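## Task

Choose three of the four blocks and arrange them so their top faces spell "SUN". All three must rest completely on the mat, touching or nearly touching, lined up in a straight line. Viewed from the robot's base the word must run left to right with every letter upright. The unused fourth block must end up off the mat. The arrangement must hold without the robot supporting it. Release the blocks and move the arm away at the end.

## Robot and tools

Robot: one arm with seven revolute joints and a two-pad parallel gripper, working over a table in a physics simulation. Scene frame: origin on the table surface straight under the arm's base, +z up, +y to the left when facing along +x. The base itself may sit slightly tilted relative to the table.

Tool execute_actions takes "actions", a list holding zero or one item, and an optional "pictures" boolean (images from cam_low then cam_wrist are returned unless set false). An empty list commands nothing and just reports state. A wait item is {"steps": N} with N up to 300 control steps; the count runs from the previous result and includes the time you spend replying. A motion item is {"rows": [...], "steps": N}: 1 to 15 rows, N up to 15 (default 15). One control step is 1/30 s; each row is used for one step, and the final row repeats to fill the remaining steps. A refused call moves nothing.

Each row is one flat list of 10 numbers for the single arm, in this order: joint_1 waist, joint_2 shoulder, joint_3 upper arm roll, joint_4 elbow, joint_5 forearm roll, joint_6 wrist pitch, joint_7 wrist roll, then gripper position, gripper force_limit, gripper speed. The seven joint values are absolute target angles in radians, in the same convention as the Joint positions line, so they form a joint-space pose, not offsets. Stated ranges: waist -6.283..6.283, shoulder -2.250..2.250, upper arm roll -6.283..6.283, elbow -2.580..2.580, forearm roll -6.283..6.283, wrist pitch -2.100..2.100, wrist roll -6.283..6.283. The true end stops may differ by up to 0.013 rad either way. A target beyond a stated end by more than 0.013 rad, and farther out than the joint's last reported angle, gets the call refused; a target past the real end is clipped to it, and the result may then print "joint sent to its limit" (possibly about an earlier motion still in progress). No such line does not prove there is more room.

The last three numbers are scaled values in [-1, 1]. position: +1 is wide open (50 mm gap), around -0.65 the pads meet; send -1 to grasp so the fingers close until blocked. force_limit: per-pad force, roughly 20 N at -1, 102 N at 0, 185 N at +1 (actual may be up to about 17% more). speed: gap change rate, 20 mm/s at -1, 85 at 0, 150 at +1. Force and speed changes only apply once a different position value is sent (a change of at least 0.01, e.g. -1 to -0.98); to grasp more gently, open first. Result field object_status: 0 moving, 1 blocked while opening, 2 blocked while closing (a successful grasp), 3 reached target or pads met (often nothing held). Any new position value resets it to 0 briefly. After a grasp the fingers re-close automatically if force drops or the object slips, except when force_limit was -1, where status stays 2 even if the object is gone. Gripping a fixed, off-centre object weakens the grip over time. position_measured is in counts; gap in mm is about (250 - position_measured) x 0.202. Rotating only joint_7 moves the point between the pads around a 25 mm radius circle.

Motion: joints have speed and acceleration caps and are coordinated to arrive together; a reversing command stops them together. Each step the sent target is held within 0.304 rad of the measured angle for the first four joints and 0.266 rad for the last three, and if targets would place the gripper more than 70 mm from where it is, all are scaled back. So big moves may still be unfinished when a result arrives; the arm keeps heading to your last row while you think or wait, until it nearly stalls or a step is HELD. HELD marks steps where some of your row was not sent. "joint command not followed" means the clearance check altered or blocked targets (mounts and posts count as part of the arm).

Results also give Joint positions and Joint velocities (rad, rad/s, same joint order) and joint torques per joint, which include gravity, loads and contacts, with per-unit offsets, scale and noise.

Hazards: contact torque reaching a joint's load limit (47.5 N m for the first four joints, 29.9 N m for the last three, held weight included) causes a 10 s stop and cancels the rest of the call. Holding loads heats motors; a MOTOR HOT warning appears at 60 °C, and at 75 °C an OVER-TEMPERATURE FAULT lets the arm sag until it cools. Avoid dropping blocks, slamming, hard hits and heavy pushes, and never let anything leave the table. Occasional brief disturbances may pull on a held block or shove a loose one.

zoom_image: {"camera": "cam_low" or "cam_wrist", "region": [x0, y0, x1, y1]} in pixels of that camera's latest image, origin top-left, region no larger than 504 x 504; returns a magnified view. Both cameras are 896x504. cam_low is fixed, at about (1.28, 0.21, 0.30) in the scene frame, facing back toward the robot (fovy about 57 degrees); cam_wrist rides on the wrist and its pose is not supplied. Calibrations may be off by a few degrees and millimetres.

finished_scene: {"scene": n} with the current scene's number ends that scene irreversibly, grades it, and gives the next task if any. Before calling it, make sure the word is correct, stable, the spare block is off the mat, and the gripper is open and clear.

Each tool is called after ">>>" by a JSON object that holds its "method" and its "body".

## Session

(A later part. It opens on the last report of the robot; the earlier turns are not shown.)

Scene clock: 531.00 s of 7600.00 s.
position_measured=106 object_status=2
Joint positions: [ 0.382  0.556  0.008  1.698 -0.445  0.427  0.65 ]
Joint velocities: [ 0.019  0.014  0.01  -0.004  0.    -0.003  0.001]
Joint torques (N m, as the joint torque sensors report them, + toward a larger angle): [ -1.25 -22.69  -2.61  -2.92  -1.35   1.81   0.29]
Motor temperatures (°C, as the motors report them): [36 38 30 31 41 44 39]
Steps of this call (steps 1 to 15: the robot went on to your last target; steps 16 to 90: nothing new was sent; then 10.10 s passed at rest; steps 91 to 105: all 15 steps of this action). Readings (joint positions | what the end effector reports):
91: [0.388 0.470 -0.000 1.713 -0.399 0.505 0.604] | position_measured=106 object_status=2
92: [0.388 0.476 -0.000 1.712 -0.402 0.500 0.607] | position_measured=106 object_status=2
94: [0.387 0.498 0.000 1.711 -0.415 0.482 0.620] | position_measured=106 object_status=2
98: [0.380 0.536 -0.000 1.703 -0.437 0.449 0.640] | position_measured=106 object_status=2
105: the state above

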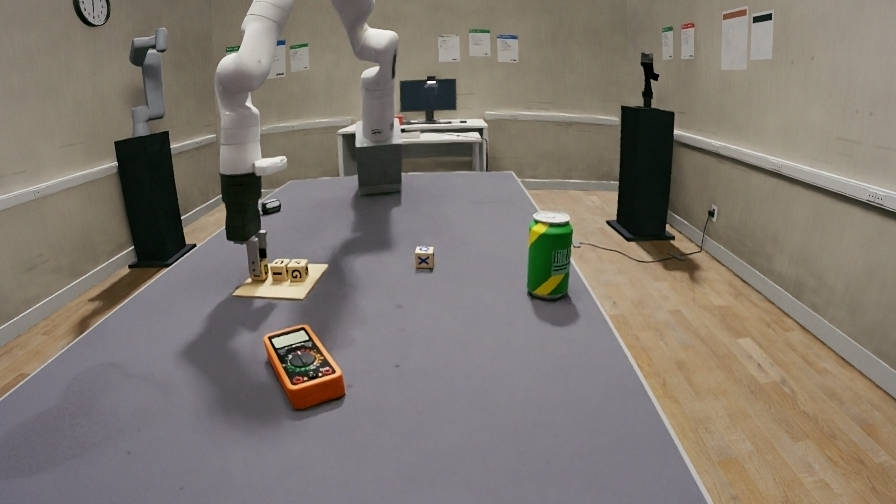

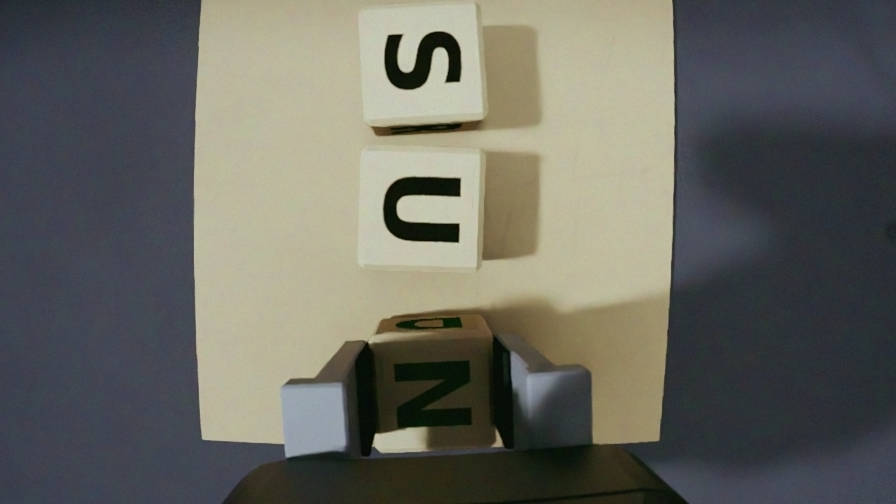

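A tug is in progress; check again.

>>> {"method": "execute_actions", "body": {"actions": [{"rows": [[0.376,0.555,0,1.699,-0.447,0.433,0.650,-1,-0.6,0]], "steps": 15}]}}

Scene clock: 535.20 s of 7600.00 s.
position_measured=106 object_status=2
Joint positions: [ 0.376  0.555  0.     1.699 -0.447  0.433  0.65 ]
Joint velocities: [ 0.001  0.    -0.001  0.001  0.004  0.    -0.001]
Joint torques (N m, as the joint torque sensors report them, + toward a larger angle): [  5.43 -22.26   3.56  -4.35  -0.24  -0.26   0.31]
Motor temperatures (°C, as the motors report them): [36 38 30 31 41 44 39]
Steps of this call (steps 1 to 15: the robot went on to your last target; steps 16 to 90: nothing new was sent; then 0.70 s passed at rest; steps 91 to 105: all 15 steps of this action). Readings (joint positions | what the end effector reports):
91: [0.376 0.557 0.000 1.699 -0.447 0.432 0.650] | position_measured=106 object_status=2
92: [0.376 0.556 0.000 1.699 -0.447 0.433 0.650] | position_measured=106 object_status=2
94: [0.376 0.555 -0.000 1.699 -0.447 0.433 0.650] | position_measured=106 object_status=2
98: [0.376 0.555 -0.000 1.699 -0.447 0.433 0.650] | position_measured=106 object_status=2
105: the state above

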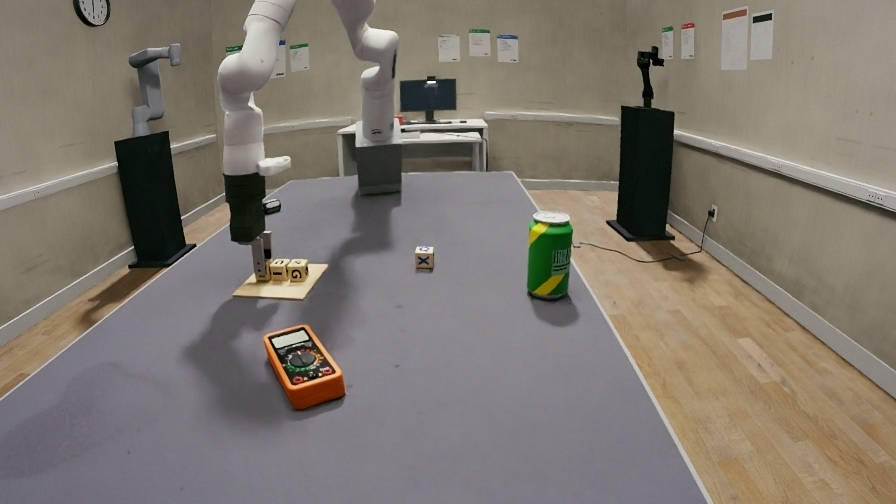

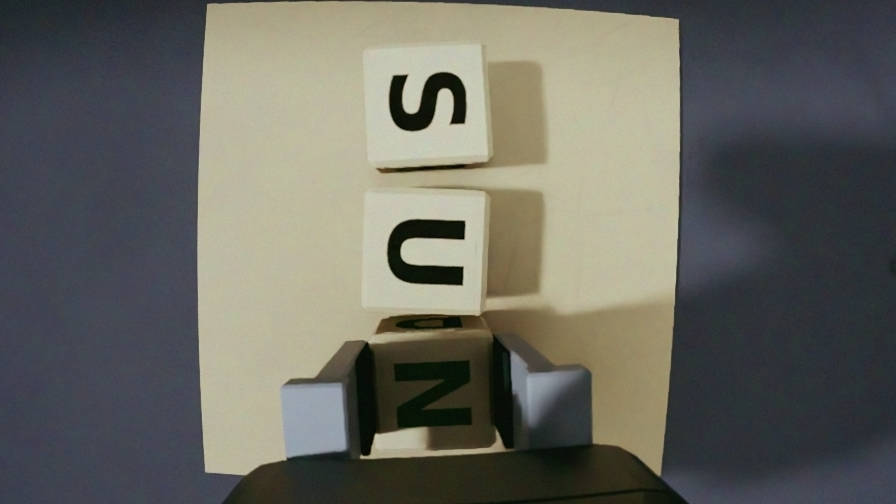

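>>> {"method": "execute_actions", "body": {"actions": [{"rows": [[0.376,0.5585,0,1.7015,-0.450,0.427,0.655,-1,-0.6,0]], "steps": 10}], "pictures": false}}

Scene clock: 539.47 s of 7600.00 s.
position_measured=106 object_status=2
Joint positions: [ 0.376  0.558 -0.     1.702 -0.45   0.427  0.655]
Joint velocities: [-0.     0.001 -0.001  0.001  0.    -0.     0.001]
Joint torques (N m, as the joint torque sensors report them, + toward a larger angle): [  5.37 -21.48   3.53  -4.3   -0.18  -0.41   0.32]
Motor temperatures (°C, as the motors report them): [36 39 30 31 41 44 39]
Steps of this call (steps 1 to 15: the robot went on to your last target; steps 16 to 90: nothing new was sent; then 0.93 s passed at rest; steps 91 to 100: all 10 steps of this action). Readings (joint positions | what the end effector reports):
91: [0.376 0.556 -0.000 1.699 -0.447 0.432 0.651] | position_measured=106 object_status=2
92: [0.376 0.557 -0.000 1.700 -0.449 0.430 0.653] | position_measured=106 object_status=2
94: [0.376 0.558 -0.000 1.701 -0.450 0.428 0.654] | position_measured=106 object_status=2
98: [0.376 0.558 -0.000 1.702 -0.450 0.427 0.655] | position_measured=106 object_status=2
100: the state above

Light contact. Release, lift, and move clear.

>>> {"method": "execute_actions", "body": {"actions": [{"rows": [[0.376,0.5585,0,1.7015,-0.450,0.427,0.655,1,-0.6,0],[0.376,0.5585,0,1.7015,-0.450,0.427,0.655,1,-0.6,0],[0.376,0.5585,0,1.7015,-0.450,0.427,0.655,1,-0.6,0],[0.376,0.5585,0,1.7015,-0.450,0.427,0.655,1,-0.6,0],[0.376,0.5585,0,1.7015,-0.450,0.427,0.655,1,-0.6,0],[0.376,0.5585,0,1.7015,-0.450,0.427,0.655,1,-0.6,0],[0.376,0.5585,0,1.7015,-0.450,0.427,0.655,1,-0.6,0],[0.393,0.467,0,1.72,-0.405,0.50,0.615,1,-0.6,0]], "steps": 15}], "pictures": false}}

>>> {"method": "execute_actions", "body": {"actions": [{"rows": [[0.43,0.27,0,1.75,-0.33,0.66,0.54,1,-0.6,0]], "steps": 15}], "pictures": false}}

>>> {"method": "execute_actions", "body": {"actions": [{"steps": 10}]}}

Scene clock: 550.00 s of 7600.00 s.
position_measured=3 object_status=3
Joint positions: [ 0.392  0.472  0.001  1.718 -0.406  0.497  0.616]
Joint velocities: [ 0.014 -0.067  0.004  0.023  0.066  0.108 -0.057]
Joint torques (N m, as the joint torque sensors report them, + toward a larger angle): [  3.97 -17.63   3.63  -4.17  -0.63  -0.51   0.64]
Motor temperatures (°C, as the motors report them): [36 39 30 31 41 44 39]
Steps of this call (steps 1 to 15: the robot went on to your last target; steps 16 to 90: nothing new was sent; then 7.03 s passed at rest; steps 91 to 105: all 15 steps of this action). Readings (joint positions | what the end effector reports):
91: [0.376 0.558 -0.000 1.702 -0.450 0.427 0.655] | position_measured=96 object_status=0
92: [0.376 0.558 -0.000 1.702 -0.450 0.427 0.655] | position_measured=82 object_status=0
94: [0.376 0.558 0.000 1.702 -0.450 0.427 0.655] | position_measured=54 object_status=0
98: [0.376 0.557 -0.000 1.702 -0.450 0.428 0.655] | position_measured=4 object_status=0
105: the state above

Scene clock: 550.50 s of 7600.00 s.
position_measured=3 object_status=3
Joint positions: [ 0.429  0.274  0.     1.75  -0.33   0.66   0.54 ]
Joint velocities: [ 0.006 -0.036 -0.004  0.006 -0.     0.001  0.001]
Joint torques (N m, as the joint torque sensors report them, + toward a larger angle): [  5.03 -20.69   4.23  -6.3   -0.16  -0.19   0.2 ]
Motor temperatures (°C, as the motors report them): [36 39 30 31 41 44 39]
Steps of this call (steps 1 to 15: all 15 steps of this action). Readings (joint positions | what the end effector reports):
1: [0.393 0.469 0.001 1.719 -0.405 0.500 0.615] | position_measured=3 object_status=3
2: [0.394 0.462 0.000 1.721 -0.402 0.505 0.613] | position_measured=3 object_status=3
4: [0.400 0.430 -0.001 1.726 -0.392 0.528 0.602] | position_measured=3 object_status=3
8: [0.420 0.324 0.000 1.741 -0.352 0.613 0.562] | position_measured=3 object_status=3
15: the state above

Scene clock: 550.83 s of 7600.00 s.
position_measured=3 object_status=3
Joint positions: [ 0.43  0.27  0.    1.75 -0.33  0.66  0.54]
Joint velocities: [-0.    -0.001 -0.001 -0.001  0.     0.    -0.001]
Joint torques (N m, as the joint torque sensors report them, + toward a larger angle): [  4.57 -20.32   3.65  -6.42  -0.16  -0.2    0.28]
Motor temperatures (°C, as the motors report them): [36 39 30 31 41 44 39]
Steps of this call (steps 1 to 10: the robot went on to your last target). Readings (joint positions | what the end effector reports):
1: [0.429 0.273 0.000 1.750 -0.330 0.660 0.540] | position_measured=3 object_status=3
2: [0.430 0.272 -0.000 1.750 -0.330 0.660 0.540] | position_measured=3 object_status=3
4: [0.430 0.271 0.000 1.750 -0.330 0.660 0.540] | position_measured=3 object_status=3
8: [0.430 0.270 0.000 1.750 -0.330 0.660 0.540] | position_measured=3 object_status=3
10: the state above

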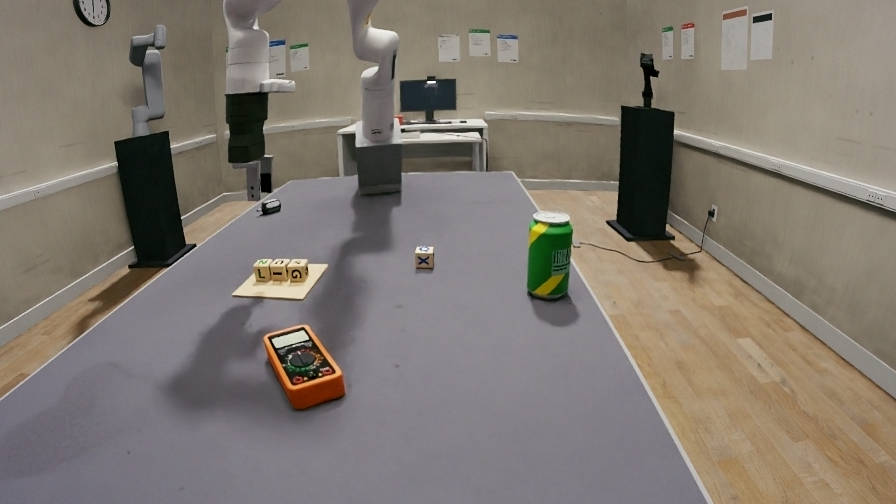

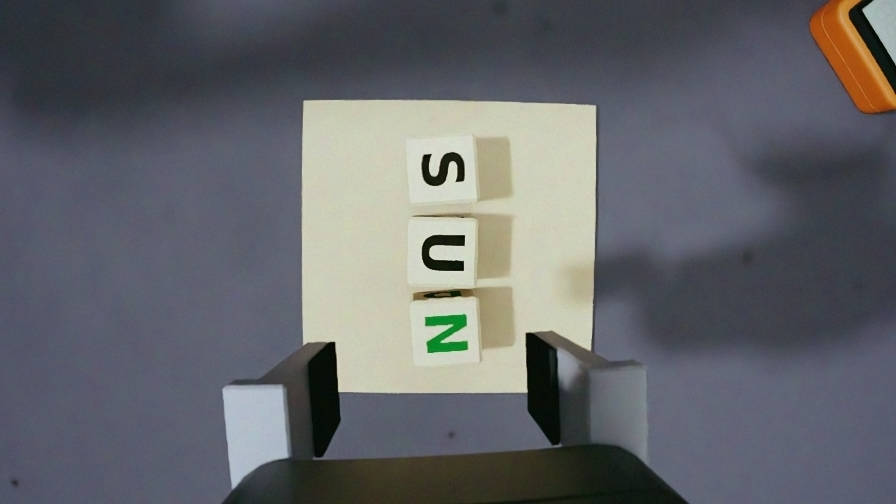

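>>> {"method": "finished_scene", "body": {"scene": 1}}

The scene is finished: the task was done.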